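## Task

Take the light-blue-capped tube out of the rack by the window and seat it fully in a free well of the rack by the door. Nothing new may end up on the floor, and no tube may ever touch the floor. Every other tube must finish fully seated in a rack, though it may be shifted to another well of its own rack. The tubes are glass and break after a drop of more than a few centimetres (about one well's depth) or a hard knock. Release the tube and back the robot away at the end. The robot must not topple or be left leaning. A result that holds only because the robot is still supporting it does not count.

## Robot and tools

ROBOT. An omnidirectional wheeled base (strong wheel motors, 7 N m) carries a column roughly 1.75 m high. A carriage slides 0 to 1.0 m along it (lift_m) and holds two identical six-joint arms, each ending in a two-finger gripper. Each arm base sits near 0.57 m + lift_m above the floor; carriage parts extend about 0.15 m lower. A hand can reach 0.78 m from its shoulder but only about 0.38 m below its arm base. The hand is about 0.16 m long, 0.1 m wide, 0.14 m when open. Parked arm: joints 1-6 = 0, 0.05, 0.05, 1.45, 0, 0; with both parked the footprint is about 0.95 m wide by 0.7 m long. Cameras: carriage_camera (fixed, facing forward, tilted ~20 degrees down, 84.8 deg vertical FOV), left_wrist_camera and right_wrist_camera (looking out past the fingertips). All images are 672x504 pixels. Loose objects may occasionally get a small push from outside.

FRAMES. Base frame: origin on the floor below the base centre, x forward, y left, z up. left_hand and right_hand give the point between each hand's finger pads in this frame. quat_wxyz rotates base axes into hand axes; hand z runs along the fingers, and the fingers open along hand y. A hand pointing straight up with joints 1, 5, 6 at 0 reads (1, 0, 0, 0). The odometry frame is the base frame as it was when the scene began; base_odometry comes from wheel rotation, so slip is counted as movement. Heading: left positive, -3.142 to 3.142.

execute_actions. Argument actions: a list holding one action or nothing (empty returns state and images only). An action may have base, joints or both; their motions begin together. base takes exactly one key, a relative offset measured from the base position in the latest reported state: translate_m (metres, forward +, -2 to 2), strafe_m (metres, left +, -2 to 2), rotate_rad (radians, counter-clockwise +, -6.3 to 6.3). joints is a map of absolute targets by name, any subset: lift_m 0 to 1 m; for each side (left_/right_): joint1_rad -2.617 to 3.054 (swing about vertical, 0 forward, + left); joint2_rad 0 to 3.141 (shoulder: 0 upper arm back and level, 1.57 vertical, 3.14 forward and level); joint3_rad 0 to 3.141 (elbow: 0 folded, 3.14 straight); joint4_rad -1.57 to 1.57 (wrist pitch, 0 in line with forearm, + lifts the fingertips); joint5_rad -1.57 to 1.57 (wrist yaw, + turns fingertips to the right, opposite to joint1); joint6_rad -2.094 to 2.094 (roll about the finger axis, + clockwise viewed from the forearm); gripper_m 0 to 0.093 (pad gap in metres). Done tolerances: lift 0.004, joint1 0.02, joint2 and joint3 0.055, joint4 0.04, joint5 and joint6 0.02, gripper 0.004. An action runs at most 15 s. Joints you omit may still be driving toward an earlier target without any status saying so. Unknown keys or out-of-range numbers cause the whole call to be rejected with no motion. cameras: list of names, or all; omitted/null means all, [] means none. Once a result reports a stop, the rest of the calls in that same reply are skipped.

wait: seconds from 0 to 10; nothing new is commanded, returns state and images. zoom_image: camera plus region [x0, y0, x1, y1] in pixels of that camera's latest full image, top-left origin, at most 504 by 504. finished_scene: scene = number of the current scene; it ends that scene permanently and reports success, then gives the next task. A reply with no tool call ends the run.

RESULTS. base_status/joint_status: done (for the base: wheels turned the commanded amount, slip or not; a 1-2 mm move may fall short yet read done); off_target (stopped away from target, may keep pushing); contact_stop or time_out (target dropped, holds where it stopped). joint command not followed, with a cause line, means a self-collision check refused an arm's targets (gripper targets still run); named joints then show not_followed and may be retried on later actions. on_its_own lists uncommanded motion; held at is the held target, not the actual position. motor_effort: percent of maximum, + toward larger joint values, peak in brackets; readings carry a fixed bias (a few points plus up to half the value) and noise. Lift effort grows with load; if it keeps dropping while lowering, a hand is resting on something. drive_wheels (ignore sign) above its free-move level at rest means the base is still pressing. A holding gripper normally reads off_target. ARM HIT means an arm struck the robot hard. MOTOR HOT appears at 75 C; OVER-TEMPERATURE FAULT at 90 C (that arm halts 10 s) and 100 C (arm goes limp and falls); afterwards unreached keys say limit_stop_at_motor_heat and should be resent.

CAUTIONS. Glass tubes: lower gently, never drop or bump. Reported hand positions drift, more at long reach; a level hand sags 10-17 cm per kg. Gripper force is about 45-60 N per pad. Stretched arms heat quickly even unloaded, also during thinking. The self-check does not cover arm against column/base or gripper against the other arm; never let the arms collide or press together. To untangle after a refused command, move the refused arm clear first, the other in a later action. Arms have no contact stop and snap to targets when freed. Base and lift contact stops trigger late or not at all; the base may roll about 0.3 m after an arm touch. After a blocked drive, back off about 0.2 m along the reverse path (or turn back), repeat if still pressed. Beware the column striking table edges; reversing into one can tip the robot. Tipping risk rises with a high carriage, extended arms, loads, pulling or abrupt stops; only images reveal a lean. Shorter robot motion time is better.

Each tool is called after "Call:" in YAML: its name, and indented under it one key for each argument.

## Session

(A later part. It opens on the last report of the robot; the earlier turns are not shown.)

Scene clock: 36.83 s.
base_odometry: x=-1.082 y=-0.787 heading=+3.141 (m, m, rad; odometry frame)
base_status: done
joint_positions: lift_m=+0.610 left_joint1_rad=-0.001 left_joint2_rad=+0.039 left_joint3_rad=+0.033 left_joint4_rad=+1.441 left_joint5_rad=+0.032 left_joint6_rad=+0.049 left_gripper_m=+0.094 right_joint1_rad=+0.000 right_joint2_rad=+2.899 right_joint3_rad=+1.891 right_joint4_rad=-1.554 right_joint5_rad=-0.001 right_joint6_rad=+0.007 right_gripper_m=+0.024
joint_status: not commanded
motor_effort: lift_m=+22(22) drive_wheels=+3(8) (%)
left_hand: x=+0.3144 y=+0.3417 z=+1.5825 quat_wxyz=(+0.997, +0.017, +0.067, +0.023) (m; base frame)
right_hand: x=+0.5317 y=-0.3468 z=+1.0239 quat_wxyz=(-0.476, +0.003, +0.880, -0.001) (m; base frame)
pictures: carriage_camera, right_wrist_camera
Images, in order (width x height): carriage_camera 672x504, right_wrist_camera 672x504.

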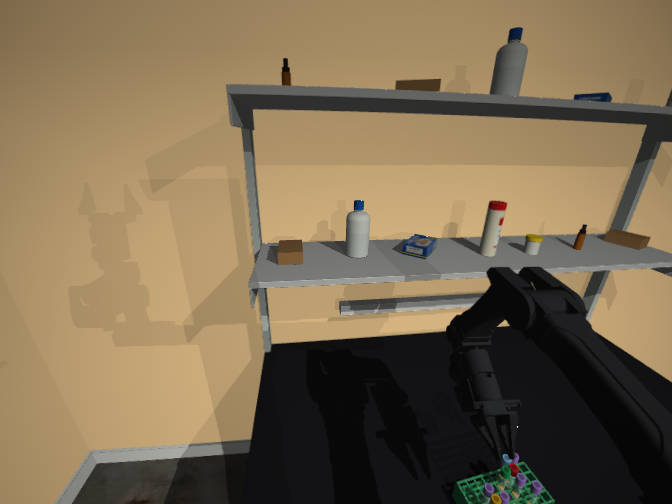

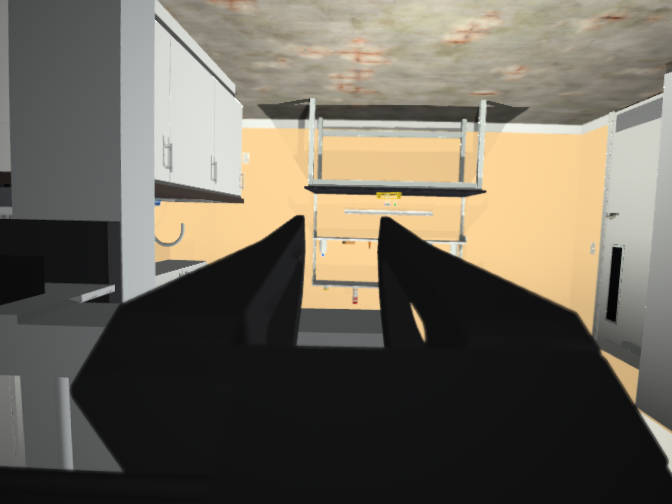

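Call:
execute_actions:
  actions:
    - {"base":{"translate_m":0.035}}
  cameras: []

Call:
execute_actions:
  actions:
    - {"joints":{"lift_m":0.58}}
  cameras: ["carriage_camera","right_wrist_camera"]

Call:
zoom_image:
  camera: "carriage_camera"
  region: [460,410,560,490]

Scene clock: 38.33 s.
base_odometry: x=-1.117 y=-0.788 heading=-3.141 (m, m, rad; odometry frame)
base_status: done
joint_positions: lift_m=+0.610 left_joint1_rad=-0.001 left_joint2_rad=+0.039 left_joint3_rad=+0.033 left_joint4_rad=+1.440 left_joint5_rad=+0.032 left_joint6_rad=+0.049 left_gripper_m=+0.094 right_joint1_rad=+0.000 right_joint2_rad=+2.899 right_joint3_rad=+1.891 right_joint4_rad=-1.554 right_joint5_rad=-0.001 right_joint6_rad=+0.007 right_gripper_m=+0.024
joint_status: not commanded
motor_effort: lift_m=+22(22) drive_wheels=+8(10) (%)
left_hand: x=+0.3145 y=+0.3417 z=+1.5825 quat_wxyz=(+0.997, +0.017, +0.068, +0.023) (m; base frame)
right_hand: x=+0.5318 y=-0.3468 z=+1.0237 quat_wxyz=(-0.475, +0.003, +0.880, -0.001) (m; base frame)
pictures: none
No camera images: the call's "cameras" was empty. Leave "cameras" out to get every camera's image.

Scene clock: 38.97 s.
base_odometry: x=-1.117 y=-0.788 heading=-3.141 (m, m, rad; odometry frame)
base_status: not commanded
joint_positions: lift_m=+0.580 left_joint1_rad=-0.001 left_joint2_rad=+0.039 left_joint3_rad=+0.033 left_joint4_rad=+1.440 left_joint5_rad=+0.032 left_joint6_rad=+0.049 left_gripper_m=+0.094 right_joint1_rad=+0.000 right_joint2_rad=+2.898 right_joint3_rad=+1.891 right_joint4_rad=-1.552 right_joint5_rad=-0.001 right_joint6_rad=+0.007 right_gripper_m=+0.024
joint_status: all done
motor_effort: lift_m=+21(22) drive_wheels=+8(8) (%)
left_hand: x=+0.3145 y=+0.3417 z=+1.5525 quat_wxyz=(+0.997, +0.017, +0.068, +0.023) (m; base frame)
right_hand: x=+0.5322 y=-0.3468 z=+0.9937 quat_wxyz=(-0.474, +0.003, +0.880, -0.001) (m; base frame)
pictures: carriage_camera, right_wrist_camera
Images, in order (width x height): carriage_camera 672x504, right_wrist_camera 672x504.

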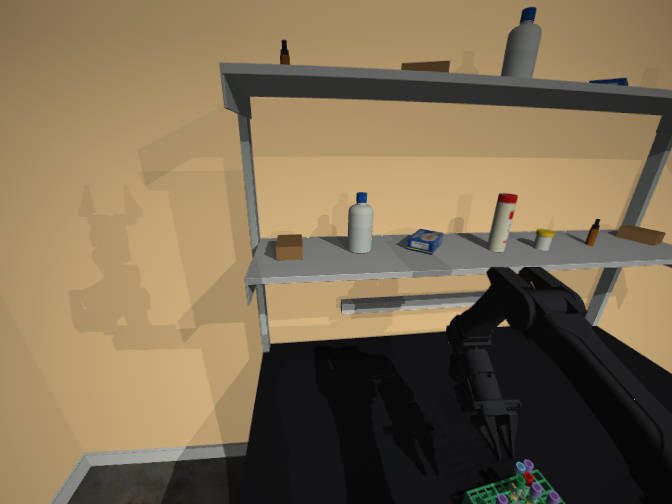

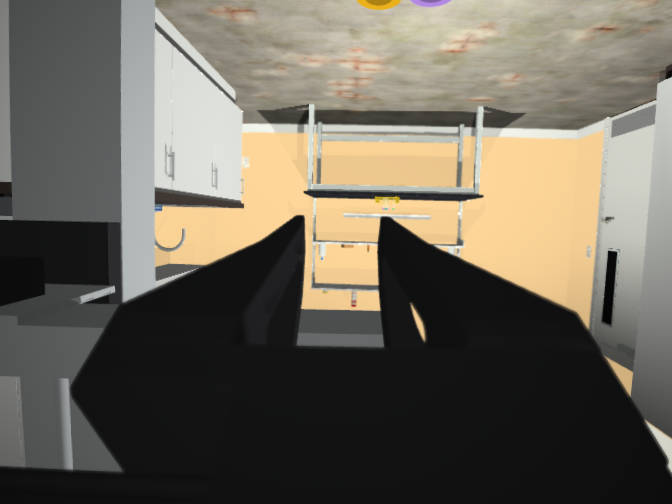

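Region (460, 410, 560, 490) of carriage_camera's 672x504 image, scaled by 5.040, with more detail than that image has; it fills the top 403 rows of this view, and the rest is white.

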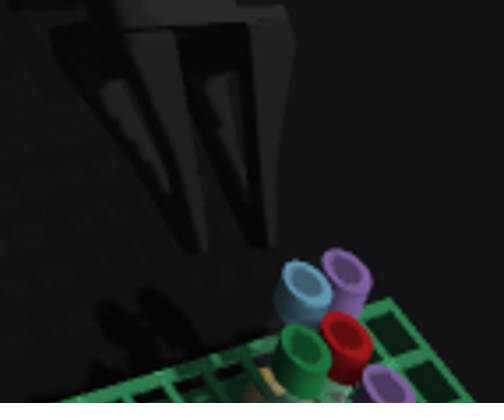

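Call:
execute_actions:
  actions:
    - {"joints":{"lift_m":0.545}}
  cameras: ["carriage_camera","right_wrist_camera"]

Call:
zoom_image:
  camera: "carriage_camera"
  region: [460,410,560,490]

Scene clock: 39.90 s.
base_odometry: x=-1.117 y=-0.788 heading=-3.141 (m, m, rad; odometry frame)
base_status: not commanded
joint_positions: lift_m=+0.545 left_joint1_rad=-0.001 left_joint2_rad=+0.039 left_joint3_rad=+0.033 left_joint4_rad=+1.440 left_joint5_rad=+0.032 left_joint6_rad=+0.049 left_gripper_m=+0.094 right_joint1_rad=+0.000 right_joint2_rad=+2.899 right_joint3_rad=+1.891 right_joint4_rad=-1.551 right_joint5_rad=-0.001 right_joint6_rad=+0.007 right_gripper_m=+0.024
joint_status: all done
motor_effort: lift_m=+21(22) drive_wheels=+8(8) (%)
left_hand: x=+0.3145 y=+0.3417 z=+1.5175 quat_wxyz=(+0.997, +0.017, +0.068, +0.023) (m; base frame)
right_hand: x=+0.5322 y=-0.3468 z=+0.9582 quat_wxyz=(-0.474, +0.003, +0.881, -0.001) (m; base frame)
pictures: carriage_camera, right_wrist_camera
Images, in order (width x height): carriage_camera 672x504, right_wrist_camera 672x504.

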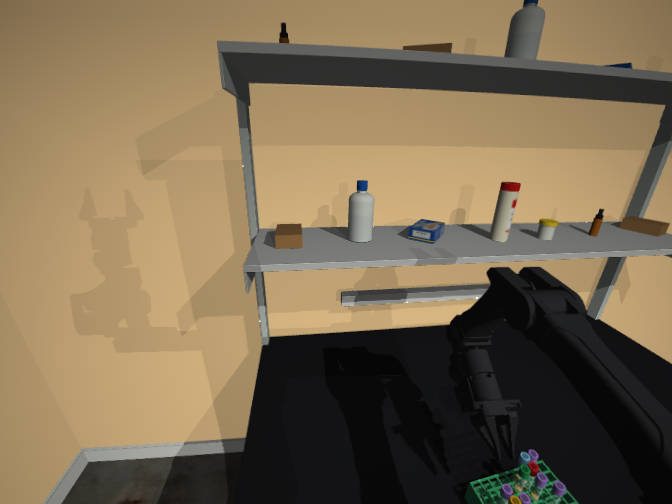

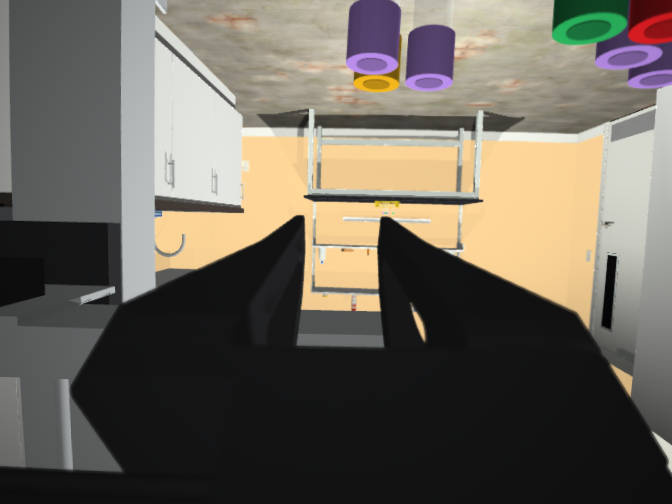

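Region (460, 410, 560, 490) of carriage_camera's 672x504 image, scaled by 5.040, with more detail than that image has; it fills the top 403 rows of this view, and the rest is white.

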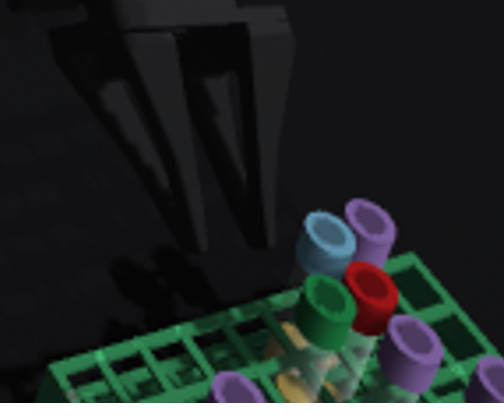

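Call:
execute_actions:
  actions:
    - {"base":{"translate_m":0.06}}
  cameras: []

Call:
execute_actions:
  actions:
    - {"base":{"strafe_m":-0.075}}
  cameras: ["right_wrist_camera"]

Call:
execute_actions:
  actions:
    - {"joints":{"lift_m":0.50}}
  cameras: ["carriage_camera","right_wrist_camera"]

Scene clock: 41.50 s.
base_odometry: x=-1.177 y=-0.788 heading=-3.140 (m, m, rad; odometry frame)
base_status: done
joint_positions: lift_m=+0.545 left_joint1_rad=-0.001 left_joint2_rad=+0.039 left_joint3_rad=+0.033 left_joint4_rad=+1.441 left_joint5_rad=+0.032 left_joint6_rad=+0.049 left_gripper_m=+0.094 right_joint1_rad=+0.000 right_joint2_rad=+2.899 right_joint3_rad=+1.891 right_joint4_rad=-1.553 right_joint5_rad=-0.001 right_joint6_rad=+0.007 right_gripper_m=+0.024
joint_status: not commanded
motor_effort: lift_m=+21(21) drive_wheels=+8(17) (%)
left_hand: x=+0.3144 y=+0.3417 z=+1.5175 quat_wxyz=(+0.997, +0.017, +0.067, +0.023) (m; base frame)
right_hand: x=+0.5318 y=-0.3468 z=+0.9587 quat_wxyz=(-0.475, +0.003, +0.880, -0.001) (m; base frame)
pictures: none
No camera images: the call's "cameras" was empty. Leave "cameras" out to get every camera's image.

Scene clock: 43.00 s.
base_odometry: x=-1.178 y=-0.713 heading=-3.140 (m, m, rad; odometry frame)
base_status: done
joint_positions: lift_m=+0.545 left_joint1_rad=-0.001 left_joint2_rad=+0.039 left_joint3_rad=+0.033 left_joint4_rad=+1.441 left_joint5_rad=+0.032 left_joint6_rad=+0.049 left_gripper_m=+0.094 right_joint1_rad=-0.001 right_joint2_rad=+2.899 right_joint3_rad=+1.891 right_joint4_rad=-1.553 right_joint5_rad=-0.001 right_joint6_rad=+0.007 right_gripper_m=+0.024
joint_status: not commanded
motor_effort: lift_m=+21(21) drive_wheels=+3(17) (%)
left_hand: x=+0.3144 y=+0.3417 z=+1.5175 quat_wxyz=(+0.997, +0.017, +0.067, +0.023) (m; base frame)
right_hand: x=+0.5318 y=-0.3470 z=+0.9587 quat_wxyz=(-0.475, +0.004, +0.880, -0.001) (m; base frame)
pictures: right_wrist_camera
Images, in order (width x height): right_wrist_camera 672x504.

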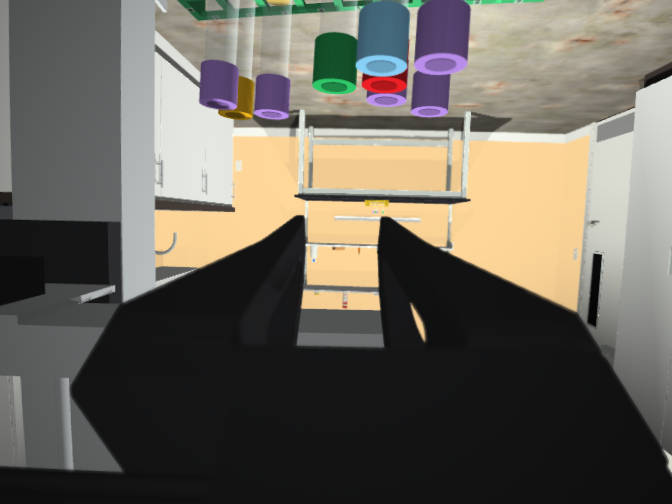

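Scene clock: 43.70 s.
base_odometry: x=-1.178 y=-0.713 heading=-3.140 (m, m, rad; odometry frame)
base_status: not commanded
joint_positions: lift_m=+0.500 left_joint1_rad=-0.001 left_joint2_rad=+0.039 left_joint3_rad=+0.033 left_joint4_rad=+1.441 left_joint5_rad=+0.032 left_joint6_rad=+0.049 left_gripper_m=+0.094 right_joint1_rad=-0.001 right_joint2_rad=+2.899 right_joint3_rad=+1.891 right_joint4_rad=-1.551 right_joint5_rad=-0.001 right_joint6_rad=+0.007 right_gripper_m=+0.024
joint_status: all done
motor_effort: lift_m=+21(22) drive_wheels=+2(3) (%)
left_hand: x=+0.3144 y=+0.3417 z=+1.4725 quat_wxyz=(+0.997, +0.017, +0.067, +0.023) (m; base frame)
right_hand: x=+0.5321 y=-0.3470 z=+0.9132 quat_wxyz=(-0.474, +0.004, +0.880, -0.001) (m; base frame)
pictures: carriage_camera, right_wrist_camera
Images, in order (width x height): carriage_camera 672x504, right_wrist_camera 672x504.

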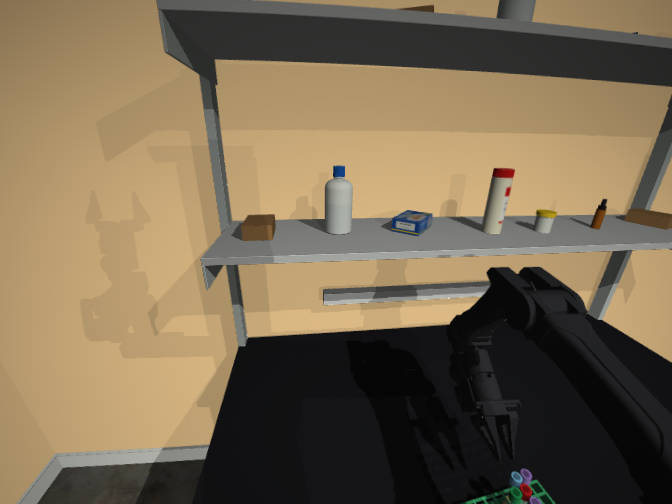

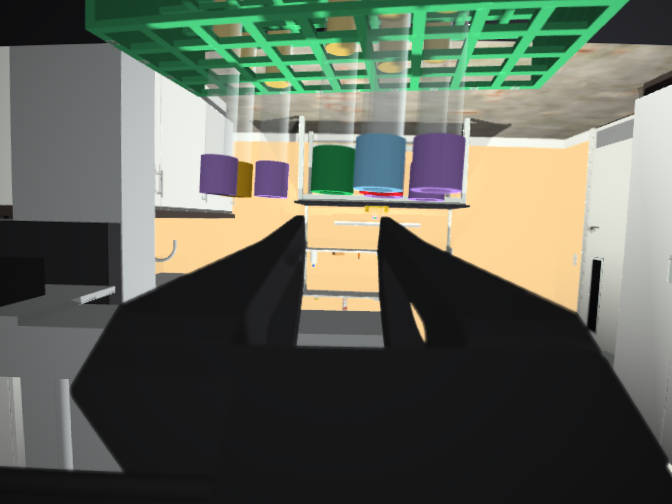

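Call:
execute_actions:
  actions:
    - {"base":{"strafe_m":-0.015},"joints":{"lift_m":0.472}}
  cameras: ["right_wrist_camera"]

Call:
execute_actions:
  actions:
    - {"base":{"translate_m":-0.015}}
  cameras: ["right_wrist_camera"]

Scene clock: 45.03 s.
base_odometry: x=-1.178 y=-0.698 heading=-3.139 (m, m, rad; odometry frame)
base_status: done
joint_positions: lift_m=+0.472 left_joint1_rad=-0.001 left_joint2_rad=+0.039 left_joint3_rad=+0.033 left_joint4_rad=+1.442 left_joint5_rad=+0.032 left_joint6_rad=+0.049 left_gripper_m=+0.094 right_joint1_rad=+0.000 right_joint2_rad=+2.898 right_joint3_rad=+1.891 right_joint4_rad=-1.551 right_joint5_rad=-0.001 right_joint6_rad=+0.007 right_gripper_m=+0.024
joint_status: all done
motor_effort: lift_m=+22(22) drive_wheels=+3(13) (%)
left_hand: x=+0.3142 y=+0.3417 z=+1.4445 quat_wxyz=(+0.997, +0.017, +0.067, +0.023) (m; base frame)
right_hand: x=+0.5322 y=-0.3469 z=+0.8854 quat_wxyz=(-0.474, +0.003, +0.880, -0.001) (m; base frame)
pictures: right_wrist_camera
Images, in order (width x height): right_wrist_camera 672x504.

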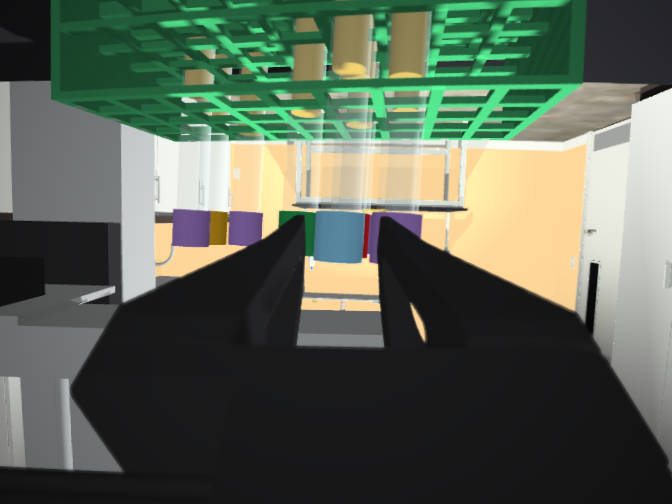

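Scene clock: 45.83 s.
base_odometry: x=-1.164 y=-0.698 heading=-3.139 (m, m, rad; odometry frame)
base_status: done
joint_positions: lift_m=+0.472 left_joint1_rad=-0.001 left_joint2_rad=+0.039 left_joint3_rad=+0.033 left_joint4_rad=+1.439 left_joint5_rad=+0.032 left_joint6_rad=+0.049 left_gripper_m=+0.094 right_joint1_rad=+0.000 right_joint2_rad=+2.898 right_joint3_rad=+1.891 right_joint4_rad=-1.553 right_joint5_rad=-0.001 right_joint6_rad=+0.007 right_gripper_m=+0.024
joint_status: not commanded
motor_effort: lift_m=+21(22) drive_wheels=+1(7) (%)
left_hand: x=+0.3149 y=+0.3417 z=+1.4444 quat_wxyz=(+0.997, +0.017, +0.068, +0.023) (m; base frame)
right_hand: x=+0.5319 y=-0.3469 z=+0.8858 quat_wxyz=(-0.475, +0.003, +0.880, -0.001) (m; base frame)
pictures: right_wrist_camera
Images, in order (width x height): right_wrist_camera 672x504.

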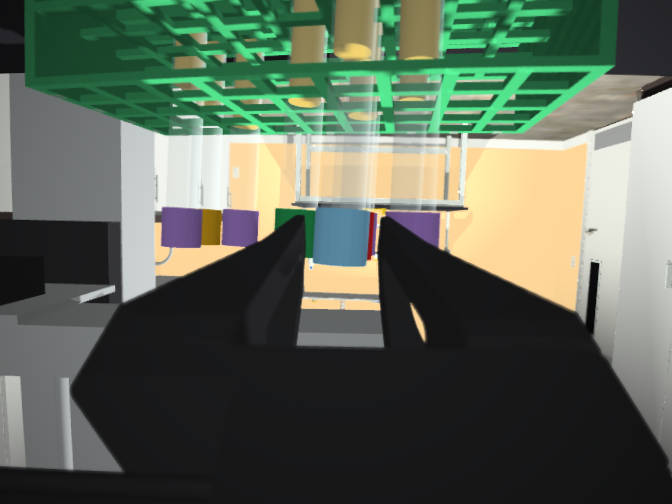

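Call:
execute_actions:
  actions:
    - {"base":{"translate_m":-0.015},"joints":{"lift_m":0.464,"right_gripper_m":0.021}}
  cameras: ["right_wrist_camera"]

Call:
execute_actions:
  actions:
    - {"base":{"translate_m":-0.012}}
  cameras: ["right_wrist_camera"]

Scene clock: 46.77 s.
base_odometry: x=-1.149 y=-0.698 heading=-3.139 (m, m, rad; odometry frame)
base_status: done
joint_positions: lift_m=+0.464 left_joint1_rad=-0.001 left_joint2_rad=+0.039 left_joint3_rad=+0.033 left_joint4_rad=+1.439 left_joint5_rad=+0.032 left_joint6_rad=+0.049 left_gripper_m=+0.094 right_joint1_rad=+0.000 right_joint2_rad=+2.897 right_joint3_rad=+1.891 right_joint4_rad=-1.553 right_joint5_rad=-0.001 right_joint6_rad=+0.007 right_gripper_m=+0.021
joint_status: all done
motor_effort: lift_m=+21(22) drive_wheels=+2(10) (%)
left_hand: x=+0.3148 y=+0.3417 z=+1.4365 quat_wxyz=(+0.997, +0.017, +0.068, +0.023) (m; base frame)
right_hand: x=+0.5322 y=-0.3469 z=+0.8781 quat_wxyz=(-0.474, +0.003, +0.880, -0.001) (m; base frame)
pictures: right_wrist_camera
Images, in order (width x height): right_wrist_camera 672x504.

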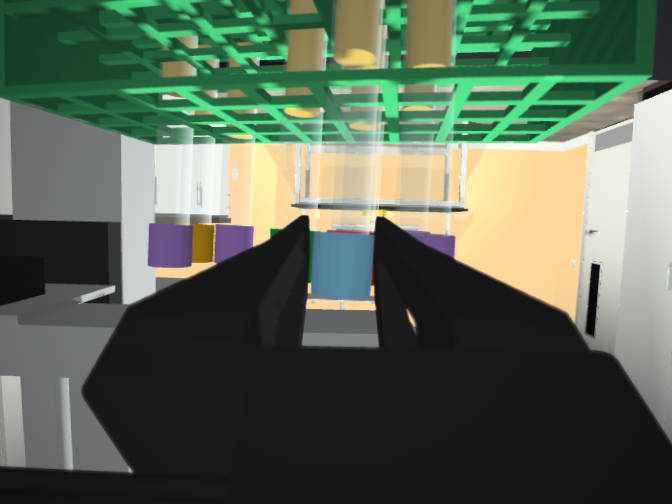

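Scene clock: 47.50 s.
base_odometry: x=-1.137 y=-0.697 heading=-3.139 (m, m, rad; odometry frame)
base_status: done
joint_positions: lift_m=+0.464 left_joint1_rad=-0.001 left_joint2_rad=+0.039 left_joint3_rad=+0.033 left_joint4_rad=+1.439 left_joint5_rad=+0.032 left_joint6_rad=+0.049 left_gripper_m=+0.094 right_joint1_rad=+0.000 right_joint2_rad=+2.897 right_joint3_rad=+1.891 right_joint4_rad=-1.553 right_joint5_rad=-0.001 right_joint6_rad=+0.007 right_gripper_m=+0.021
joint_status: not commanded
motor_effort: lift_m=+21(21) drive_wheels=+1(13) (%)
left_hand: x=+0.3149 y=+0.3417 z=+1.4365 quat_wxyz=(+0.997, +0.017, +0.068, +0.023) (m; base frame)
right_hand: x=+0.5323 y=-0.3469 z=+0.8779 quat_wxyz=(-0.474, +0.003, +0.880, -0.001) (m; base frame)
pictures: right_wrist_camera
Images, in order (width x height): right_wrist_camera 672x504.

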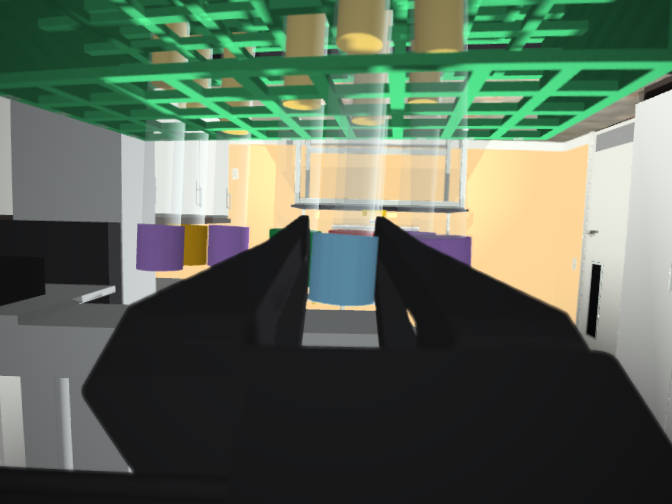

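Cap ~68 px; one more step and close.

Call:
execute_actions:
  actions:
    - {"base":{"translate_m":-0.012}}
  cameras: ["right_wrist_camera"]

Call:
execute_actions:
  actions:
    - {"joints":{"right_gripper_m":0.004}}
  cameras: ["right_wrist_camera"]

Call:
execute_actions:
  actions:
    - {"joints":{"lift_m":0.62,"right_gripper_m":0.004}}
  cameras: ["right_wrist_camera","carriage_camera"]

Scene clock: 48.40 s.
base_odometry: x=-1.125 y=-0.697 heading=-3.140 (m, m, rad; odometry frame)
base_status: done
joint_positions: lift_m=+0.464 left_joint1_rad=-0.001 left_joint2_rad=+0.039 left_joint3_rad=+0.033 left_joint4_rad=+1.439 left_joint5_rad=+0.032 left_joint6_rad=+0.049 left_gripper_m=+0.094 right_joint1_rad=+0.000 right_joint2_rad=+2.897 right_joint3_rad=+1.891 right_joint4_rad=-1.551 right_joint5_rad=-0.001 right_joint6_rad=+0.007 right_gripper_m=+0.021
joint_status: not commanded
motor_effort: lift_m=+21(21) drive_wheels=+1(13) (%)
left_hand: x=+0.3149 y=+0.3417 z=+1.4365 quat_wxyz=(+0.997, +0.017, +0.068, +0.023) (m; base frame)
right_hand: x=+0.5325 y=-0.3469 z=+0.8777 quat_wxyz=(-0.474, +0.003, +0.881, -0.001) (m; base frame)
pictures: right_wrist_camera
Images, in order (width x height): right_wrist_camera 672x504.

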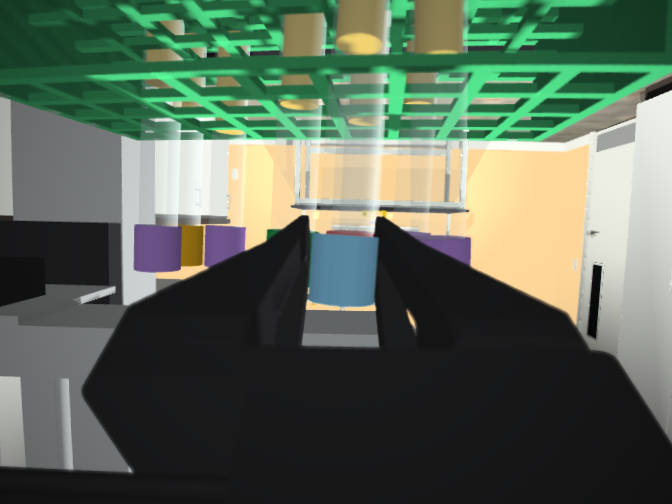

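Scene clock: 48.87 s.
base_odometry: x=-1.125 y=-0.697 heading=-3.140 (m, m, rad; odometry frame)
base_status: not commanded
joint_positions: lift_m=+0.464 left_joint1_rad=-0.001 left_joint2_rad=+0.039 left_joint3_rad=+0.033 left_joint4_rad=+1.439 left_joint5_rad=+0.032 left_joint6_rad=+0.049 left_gripper_m=+0.094 right_joint1_rad=+0.000 right_joint2_rad=+2.897 right_joint3_rad=+1.891 right_joint4_rad=-1.551 right_joint5_rad=+0.000 right_joint6_rad=+0.007 right_gripper_m=+0.016
joint_status: right_gripper_m off_target (ended at +0.016, target +0.004)
motor_effort: lift_m=+21(21) drive_wheels=+1(1) (%)
left_hand: x=+0.3149 y=+0.3417 z=+1.4365 quat_wxyz=(+0.997, +0.017, +0.068, +0.023) (m; base frame)
right_hand: x=+0.5325 y=-0.3471 z=+0.8777 quat_wxyz=(-0.474, +0.003, +0.881, -0.001) (m; base frame)
pictures: right_wrist_camera
Images, in order (width x height): right_wrist_camera 672x504.

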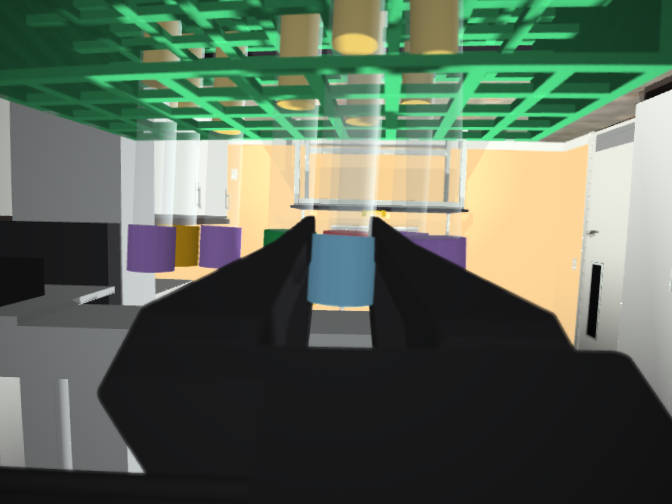

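Scene clock: 50.03 s.
base_odometry: x=-1.125 y=-0.697 heading=-3.140 (m, m, rad; odometry frame)
base_status: not commanded
joint_positions: lift_m=+0.620 left_joint1_rad=-0.001 left_joint2_rad=+0.039 left_joint3_rad=+0.033 left_joint4_rad=+1.439 left_joint5_rad=+0.032 left_joint6_rad=+0.049 left_gripper_m=+0.094 right_joint1_rad=+0.000 right_joint2_rad=+2.892 right_joint3_rad=+1.891 right_joint4_rad=-1.555 right_joint5_rad=+0.000 right_joint6_rad=+0.007 right_gripper_m=+0.016
joint_status: right_gripper_m off_target (ended at +0.016, target +0.004); the others done
motor_effort: lift_m=+23(27) drive_wheels=+1(1) (%)
left_hand: x=+0.3148 y=+0.3417 z=+1.5923 quat_wxyz=(+0.997, +0.017, +0.068, +0.023) (m; base frame)
right_hand: x=+0.5334 y=-0.3471 z=+1.0355 quat_wxyz=(-0.473, +0.003, +0.881, -0.001) (m; base frame)
pictures: carriage_camera, right_wrist_camera
Images, in order (width x height): carriage_camera 672x504, right_wrist_camera 672x504.

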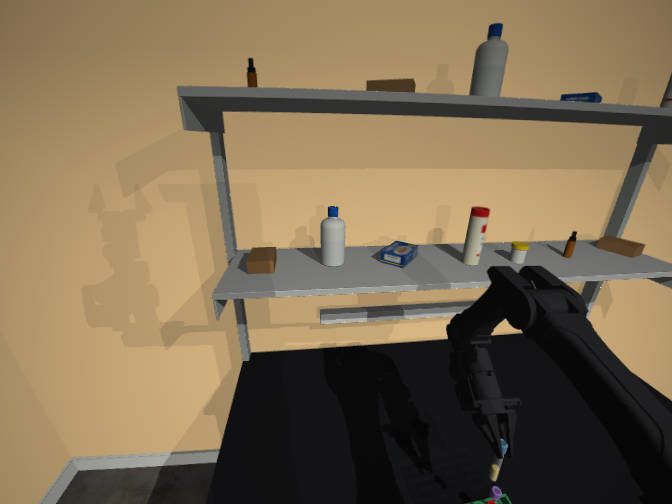

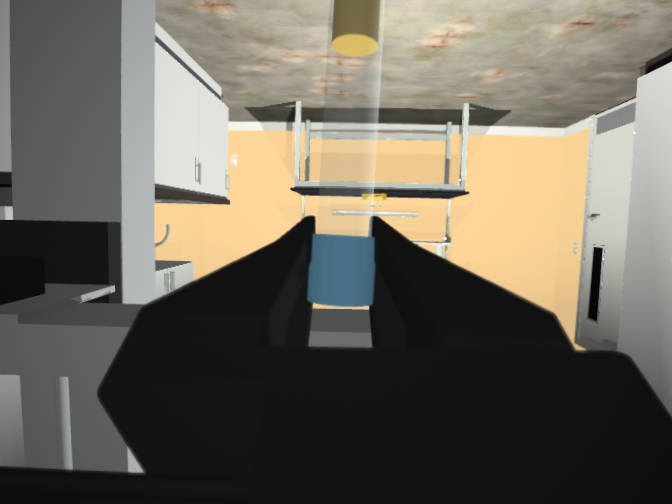

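Call:
execute_actions:
  actions:
    - {"base":{"translate_m":-0.8},"joints":{"lift_m":0.66,"right_gripper_m":0.004}}
  cameras: []

Call:
execute_actions:
  actions:
    - {"base":{"rotate_rad":3.14},"joints":{"right_gripper_m":0.004}}

Scene clock: 54.07 s.
base_odometry: x=-0.325 y=-0.695 heading=-3.140 (m, m, rad; odometry frame)
base_status: done
joint_positions: lift_m=+0.660 left_joint1_rad=-0.001 left_joint2_rad=+0.039 left_joint3_rad=+0.033 left_joint4_rad=+1.441 left_joint5_rad=+0.032 left_joint6_rad=+0.049 left_gripper_m=+0.094 right_joint1_rad=+0.000 right_joint2_rad=+2.887 right_joint3_rad=+1.891 right_joint4_rad=-1.553 right_joint5_rad=+0.000 right_joint6_rad=+0.007 right_gripper_m=+0.016
joint_status: right_gripper_m off_target (ended at +0.016, target +0.004); the others done
motor_effort: lift_m=+23(27) drive_wheels=-3(16) (%)
left_hand: x=+0.3144 y=+0.3417 z=+1.6324 quat_wxyz=(+0.997, +0.017, +0.067, +0.023) (m; base frame)
right_hand: x=+0.5347 y=-0.3471 z=+1.0764 quat_wxyz=(-0.470, +0.003, +0.883, -0.001) (m; base frame)
pictures: none
No camera images: the call's "cameras" was empty. Leave "cameras" out to get every camera's image.

Scene clock: 58.47 s.
base_odometry: x=-0.325 y=-0.696 heading=-0.001 (m, m, rad; odometry frame)
base_status: done
joint_positions: lift_m=+0.660 left_joint1_rad=-0.001 left_joint2_rad=+0.039 left_joint3_rad=+0.033 left_joint4_rad=+1.436 left_joint5_rad=+0.032 left_joint6_rad=+0.049 left_gripper_m=+0.094 right_joint1_rad=-0.004 right_joint2_rad=+2.887 right_joint3_rad=+1.891 right_joint4_rad=-1.542 right_joint5_rad=+0.002 right_joint6_rad=+0.007 right_gripper_m=+0.016
joint_status: right_gripper_m off_target (ended at +0.016, target +0.004)
motor_effort: lift_m=+22(22) drive_wheels=+11(24) (%)
left_hand: x=+0.3156 y=+0.3417 z=+1.6323 quat_wxyz=(+0.997, +0.018, +0.070, +0.023) (m; base frame)
right_hand: x=+0.5362 y=-0.3485 z=+1.0741 quat_wxyz=(-0.465, +0.005, +0.885, -0.001) (m; base frame)
pictures: carriage_camera, left_wrist_camera, right_wrist_camera
Images, in order (width x height): carriage_camera 672x504, left_wrist_camera 672x504, right_wrist_camera 672x504.

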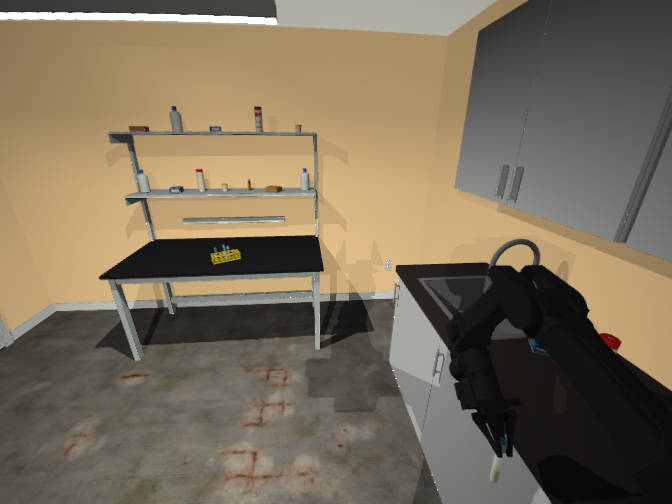

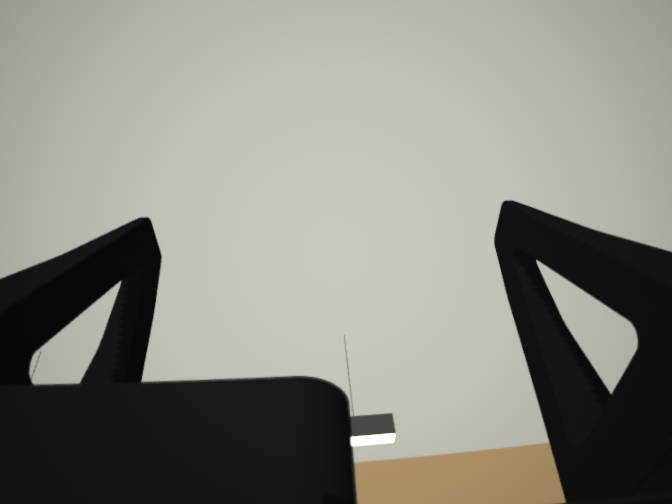

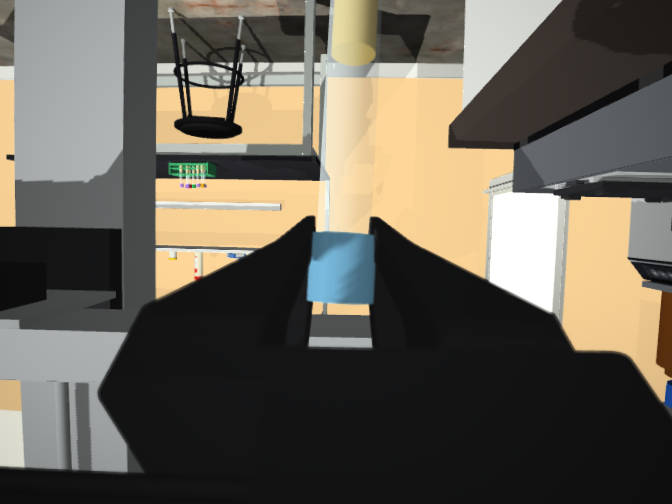

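Call:
execute_actions:
  actions:
    - {"base":{"strafe_m":1.15},"joints":{"lift_m":0.7,"right_gripper_m":0.004}}
  cameras: []

Call:
execute_actions:
  actions:
    - {"base":{"translate_m":1.1},"joints":{"right_gripper_m":0.004}}
  cameras: ["carriage_camera"]

Scene clock: 63.37 s.
base_odometry: x=-0.328 y=+0.454 heading=+0.001 (m, m, rad; odometry frame)
base_status: done
joint_positions: lift_m=+0.700 left_joint1_rad=-0.001 left_joint2_rad=+0.039 left_joint3_rad=+0.033 left_joint4_rad=+1.438 left_joint5_rad=+0.032 left_joint6_rad=+0.049 left_gripper_m=+0.094 right_joint1_rad=-0.002 right_joint2_rad=+2.889 right_joint3_rad=+1.891 right_joint4_rad=-1.553 right_joint5_rad=+0.002 right_joint6_rad=+0.007 right_gripper_m=+0.016
joint_status: right_gripper_m off_target (ended at +0.016, target +0.004); the others done
motor_effort: lift_m=+22(28) drive_wheels=-13(29) (%)
left_hand: x=+0.3151 y=+0.3417 z=+1.6723 quat_wxyz=(+0.997, +0.017, +0.069, +0.023) (m; base frame)
right_hand: x=+0.5342 y=-0.3479 z=+1.1159 quat_wxyz=(-0.471, +0.004, +0.882, -0.002) (m; base frame)
pictures: none
No camera images: the call's "cameras" was empty. Leave "cameras" out to get every camera's image.

Scene clock: 67.97 s.
base_odometry: x=+0.772 y=+0.458 heading=+0.002 (m, m, rad; odometry frame)
base_status: done
joint_positions: lift_m=+0.700 left_joint1_rad=-0.001 left_joint2_rad=+0.039 left_joint3_rad=+0.033 left_joint4_rad=+1.440 left_joint5_rad=+0.032 left_joint6_rad=+0.049 left_gripper_m=+0.094 right_joint1_rad=-0.001 right_joint2_rad=+2.889 right_joint3_rad=+1.891 right_joint4_rad=-1.552 right_joint5_rad=+0.002 right_joint6_rad=+0.007 right_gripper_m=+0.016
joint_status: right_gripper_m off_target (ended at +0.016, target +0.004)
motor_effort: lift_m=+22(22) drive_wheels=-9(21) (%)
left_hand: x=+0.3145 y=+0.3417 z=+1.6724 quat_wxyz=(+0.997, +0.017, +0.068, +0.023) (m; base frame)
right_hand: x=+0.5344 y=-0.3476 z=+1.1157 quat_wxyz=(-0.470, +0.003, +0.883, -0.002) (m; base frame)
pictures: carriage_camera
Images, in order (width x height): carriage_camera 672x504.

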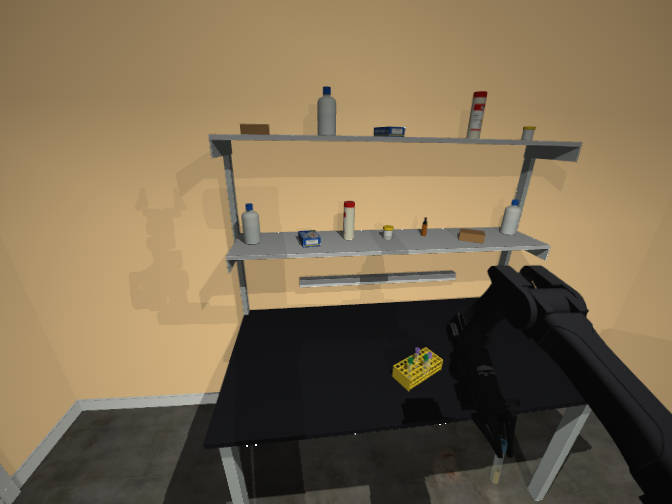

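Call:
execute_actions:
  actions:
    - {"base":{"translate_m":0.4},"joints":{"right_gripper_m":0.004}}
  cameras: ["carriage_camera","right_wrist_camera"]

Scene clock: 70.97 s.
base_odometry: x=+1.172 y=+0.460 heading=+0.004 (m, m, rad; odometry frame)
base_status: done
joint_positions: lift_m=+0.700 left_joint1_rad=-0.001 left_joint2_rad=+0.039 left_joint3_rad=+0.033 left_joint4_rad=+1.440 left_joint5_rad=+0.032 left_joint6_rad=+0.049 left_gripper_m=+0.094 right_joint1_rad=-0.001 right_joint2_rad=+2.889 right_joint3_rad=+1.891 right_joint4_rad=-1.550 right_joint5_rad=+0.002 right_joint6_rad=+0.007 right_gripper_m=+0.016
joint_status: right_gripper_m off_target (ended at +0.016, target +0.004)
motor_effort: lift_m=+22(22) drive_wheels=-9(18) (%)
left_hand: x=+0.3147 y=+0.3417 z=+1.6724 quat_wxyz=(+0.997, +0.017, +0.068, +0.023) (m; base frame)
right_hand: x=+0.5347 y=-0.3477 z=+1.1153 quat_wxyz=(-0.469, +0.003, +0.883, -0.002) (m; base frame)
pictures: carriage_camera, right_wrist_camera
Images, in order (width x height): carriage_camera 672x504, right_wrist_camera 672x504.

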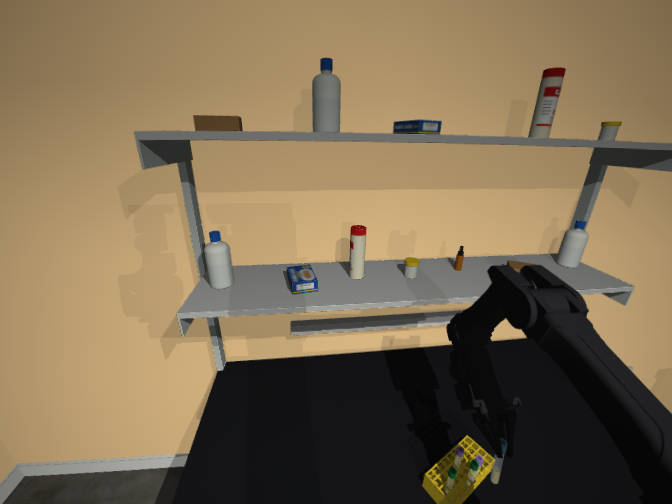

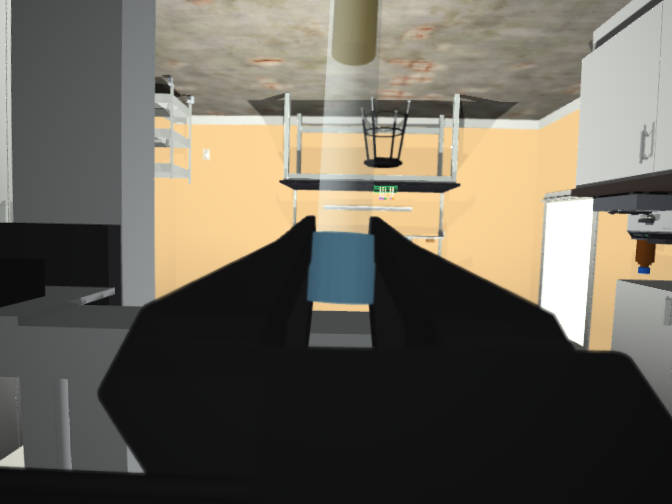

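Call:
execute_actions:
  actions:
    - {"base":{"translate_m":0.14},"joints":{"lift_m":0.63,"right_gripper_m":0.004}}
  cameras: ["carriage_camera","right_wrist_camera"]

Call:
zoom_image:
  camera: "carriage_camera"
  region: [420,404,560,504]

Scene clock: 74.33 s.
base_odometry: x=+1.312 y=+0.461 heading=+0.005 (m, m, rad; odometry frame)
base_status: done
joint_positions: lift_m=+0.630 left_joint1_rad=-0.001 left_joint2_rad=+0.039 left_joint3_rad=+0.033 left_joint4_rad=+1.441 left_joint5_rad=+0.032 left_joint6_rad=+0.049 left_gripper_m=+0.094 right_joint1_rad=-0.002 right_joint2_rad=+2.898 right_joint3_rad=+1.891 right_joint4_rad=-1.550 right_joint5_rad=+0.002 right_joint6_rad=+0.007 right_gripper_m=+0.016
joint_status: right_gripper_m off_target (ended at +0.016, target +0.004); the others done
motor_effort: lift_m=+21(22) drive_wheels=-9(18) (%)
left_hand: x=+0.3143 y=+0.3417 z=+1.6025 quat_wxyz=(+0.997, +0.017, +0.067, +0.023) (m; base frame)
right_hand: x=+0.5326 y=-0.3478 z=+1.0432 quat_wxyz=(-0.473, +0.003, +0.881, -0.002) (m; base frame)
pictures: carriage_camera, right_wrist_camera
Images, in order (width x height): carriage_camera 672x504, right_wrist_camera 672x504.

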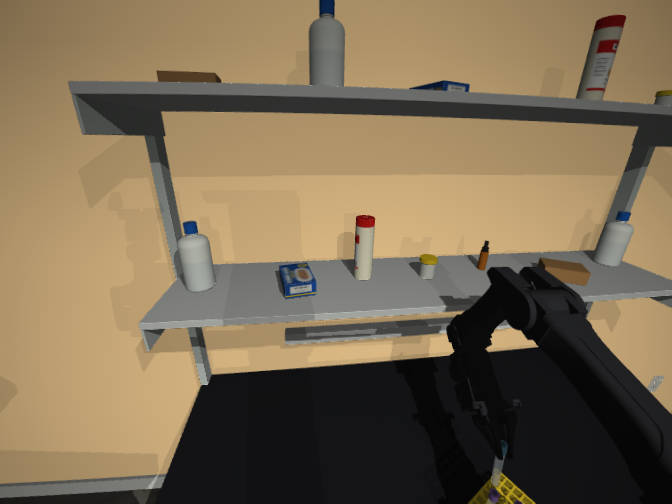

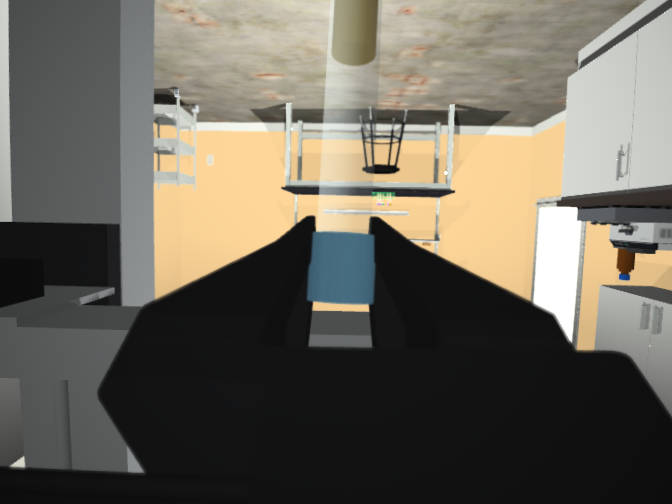

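Region (420, 404, 560, 504) of carriage_camera's 672x504 image, scaled by 3.600, with more detail than that image has; it fills the top 360 rows of this view, and the rest is white.

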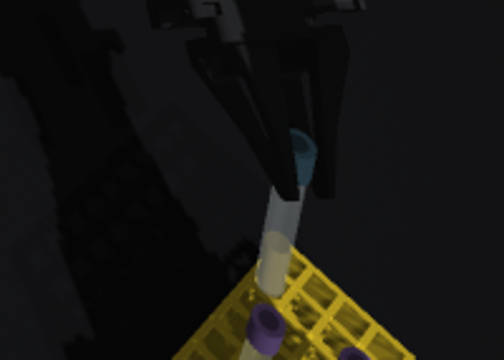

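Call:
execute_actions:
  actions:
    - {"base":{"translate_m":0.046},"joints":{"right_gripper_m":0.004}}
  cameras: []

Call:
execute_actions:
  actions:
    - {"base":{"strafe_m":-0.047},"joints":{"right_gripper_m":0.004}}
  cameras: []

Call:
execute_actions:
  actions:
    - {"joints":{"lift_m":0.575,"right_gripper_m":0.004}}
  cameras: ["carriage_camera","right_wrist_camera"]

Call:
zoom_image:
  camera: "carriage_camera"
  region: [420,404,560,504]

Scene clock: 75.80 s.
base_odometry: x=+1.358 y=+0.462 heading=+0.006 (m, m, rad; odometry frame)
base_status: done
joint_positions: lift_m=+0.630 left_joint1_rad=-0.001 left_joint2_rad=+0.039 left_joint3_rad=+0.033 left_joint4_rad=+1.439 left_joint5_rad=+0.032 left_joint6_rad=+0.049 left_gripper_m=+0.094 right_joint1_rad=-0.002 right_joint2_rad=+2.955 right_joint3_rad=+1.871 right_joint4_rad=-1.548 right_joint5_rad=+0.002 right_joint6_rad=+0.007 right_gripper_m=+0.016
joint_status: right_gripper_m off_target (ended at +0.016, target +0.004)
motor_effort: lift_m=+22(22) drive_wheels=+8(16) (%)
left_hand: x=+0.3149 y=+0.3417 z=+1.6024 quat_wxyz=(+0.997, +0.017, +0.068, +0.023) (m; base frame)
right_hand: x=+0.5120 y=-0.3478 z=+1.0308 quat_wxyz=(-0.506, +0.003, +0.862, -0.002) (m; base frame)
pictures: none
No camera images: the call's "cameras" was empty. Leave "cameras" out to get every camera's image.

Scene clock: 77.00 s.
base_odometry: x=+1.359 y=+0.415 heading=+0.006 (m, m, rad; odometry frame)
base_status: done
joint_positions: lift_m=+0.630 left_joint1_rad=-0.001 left_joint2_rad=+0.039 left_joint3_rad=+0.033 left_joint4_rad=+1.440 left_joint5_rad=+0.032 left_joint6_rad=+0.049 left_gripper_m=+0.094 right_joint1_rad=+0.008 right_joint2_rad=+2.948 right_joint3_rad=+1.871 right_joint4_rad=-1.550 right_joint5_rad=+0.002 right_joint6_rad=+0.007 right_gripper_m=+0.016
joint_status: right_gripper_m off_target (ended at +0.016, target +0.004)
motor_effort: lift_m=+22(22) drive_wheels=-5(17) (%)
left_hand: x=+0.3146 y=+0.3417 z=+1.6024 quat_wxyz=(+0.997, +0.017, +0.068, +0.023) (m; base frame)
right_hand: x=+0.5138 y=-0.3455 z=+1.0325 quat_wxyz=(-0.503, -0.001, +0.864, -0.004) (m; base frame)
pictures: none
No camera images: the call's "cameras" was empty. Leave "cameras" out to get every camera's image.

Scene clock: 77.77 s.
base_odometry: x=+1.359 y=+0.415 heading=+0.006 (m, m, rad; odometry frame)
base_status: not commanded
joint_positions: lift_m=+0.575 left_joint1_rad=-0.001 left_joint2_rad=+0.039 left_joint3_rad=+0.033 left_joint4_rad=+1.440 left_joint5_rad=+0.032 left_joint6_rad=+0.049 left_gripper_m=+0.094 right_joint1_rad=+0.008 right_joint2_rad=+2.901 right_joint3_rad=+1.886 right_joint4_rad=-1.546 right_joint5_rad=+0.002 right_joint6_rad=+0.007 right_gripper_m=+0.016
joint_status: right_gripper_m off_target (ended at +0.016, target +0.004); the others done
motor_effort: lift_m=+21(21) drive_wheels=+4(4) (%)
left_hand: x=+0.3145 y=+0.3417 z=+1.5475 quat_wxyz=(+0.997, +0.017, +0.068, +0.023) (m; base frame)
right_hand: x=+0.5306 y=-0.3453 z=+0.9867 quat_wxyz=(-0.475, -0.001, +0.880, -0.004) (m; base frame)
pictures: carriage_camera, right_wrist_camera
Images, in order (width x height): carriage_camera 672x504, right_wrist_camera 672x504.

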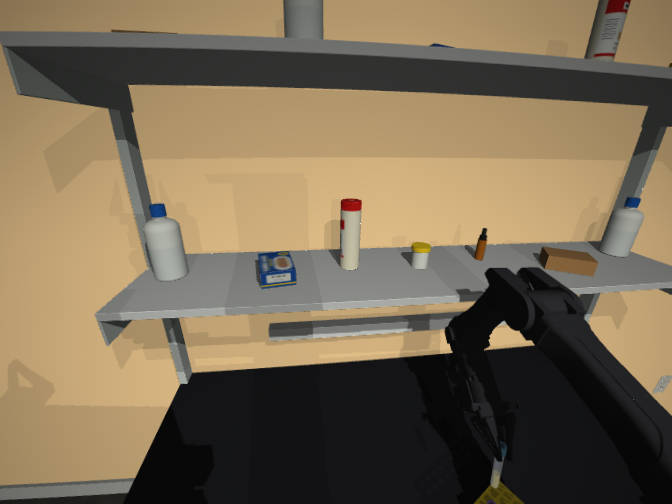

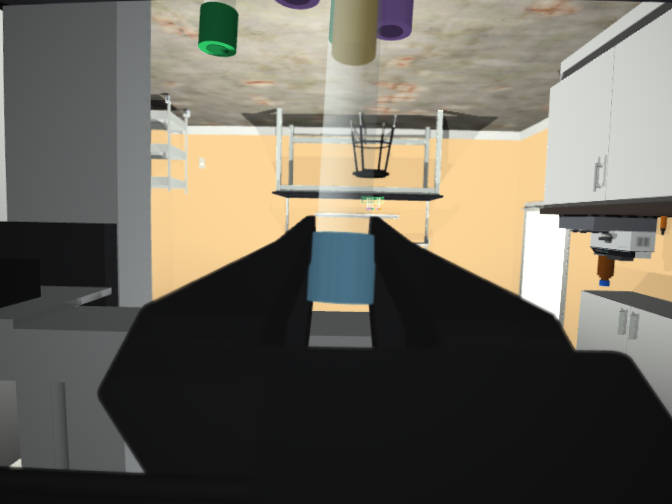

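Region (420, 404, 560, 504) of carriage_camera's 672x504 image, scaled by 3.600, with more detail than that image has; it fills the top 360 rows of this view, and the rest is white.

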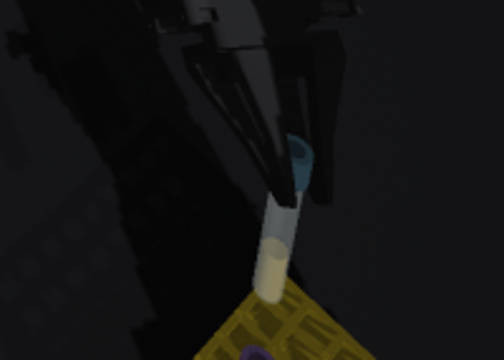

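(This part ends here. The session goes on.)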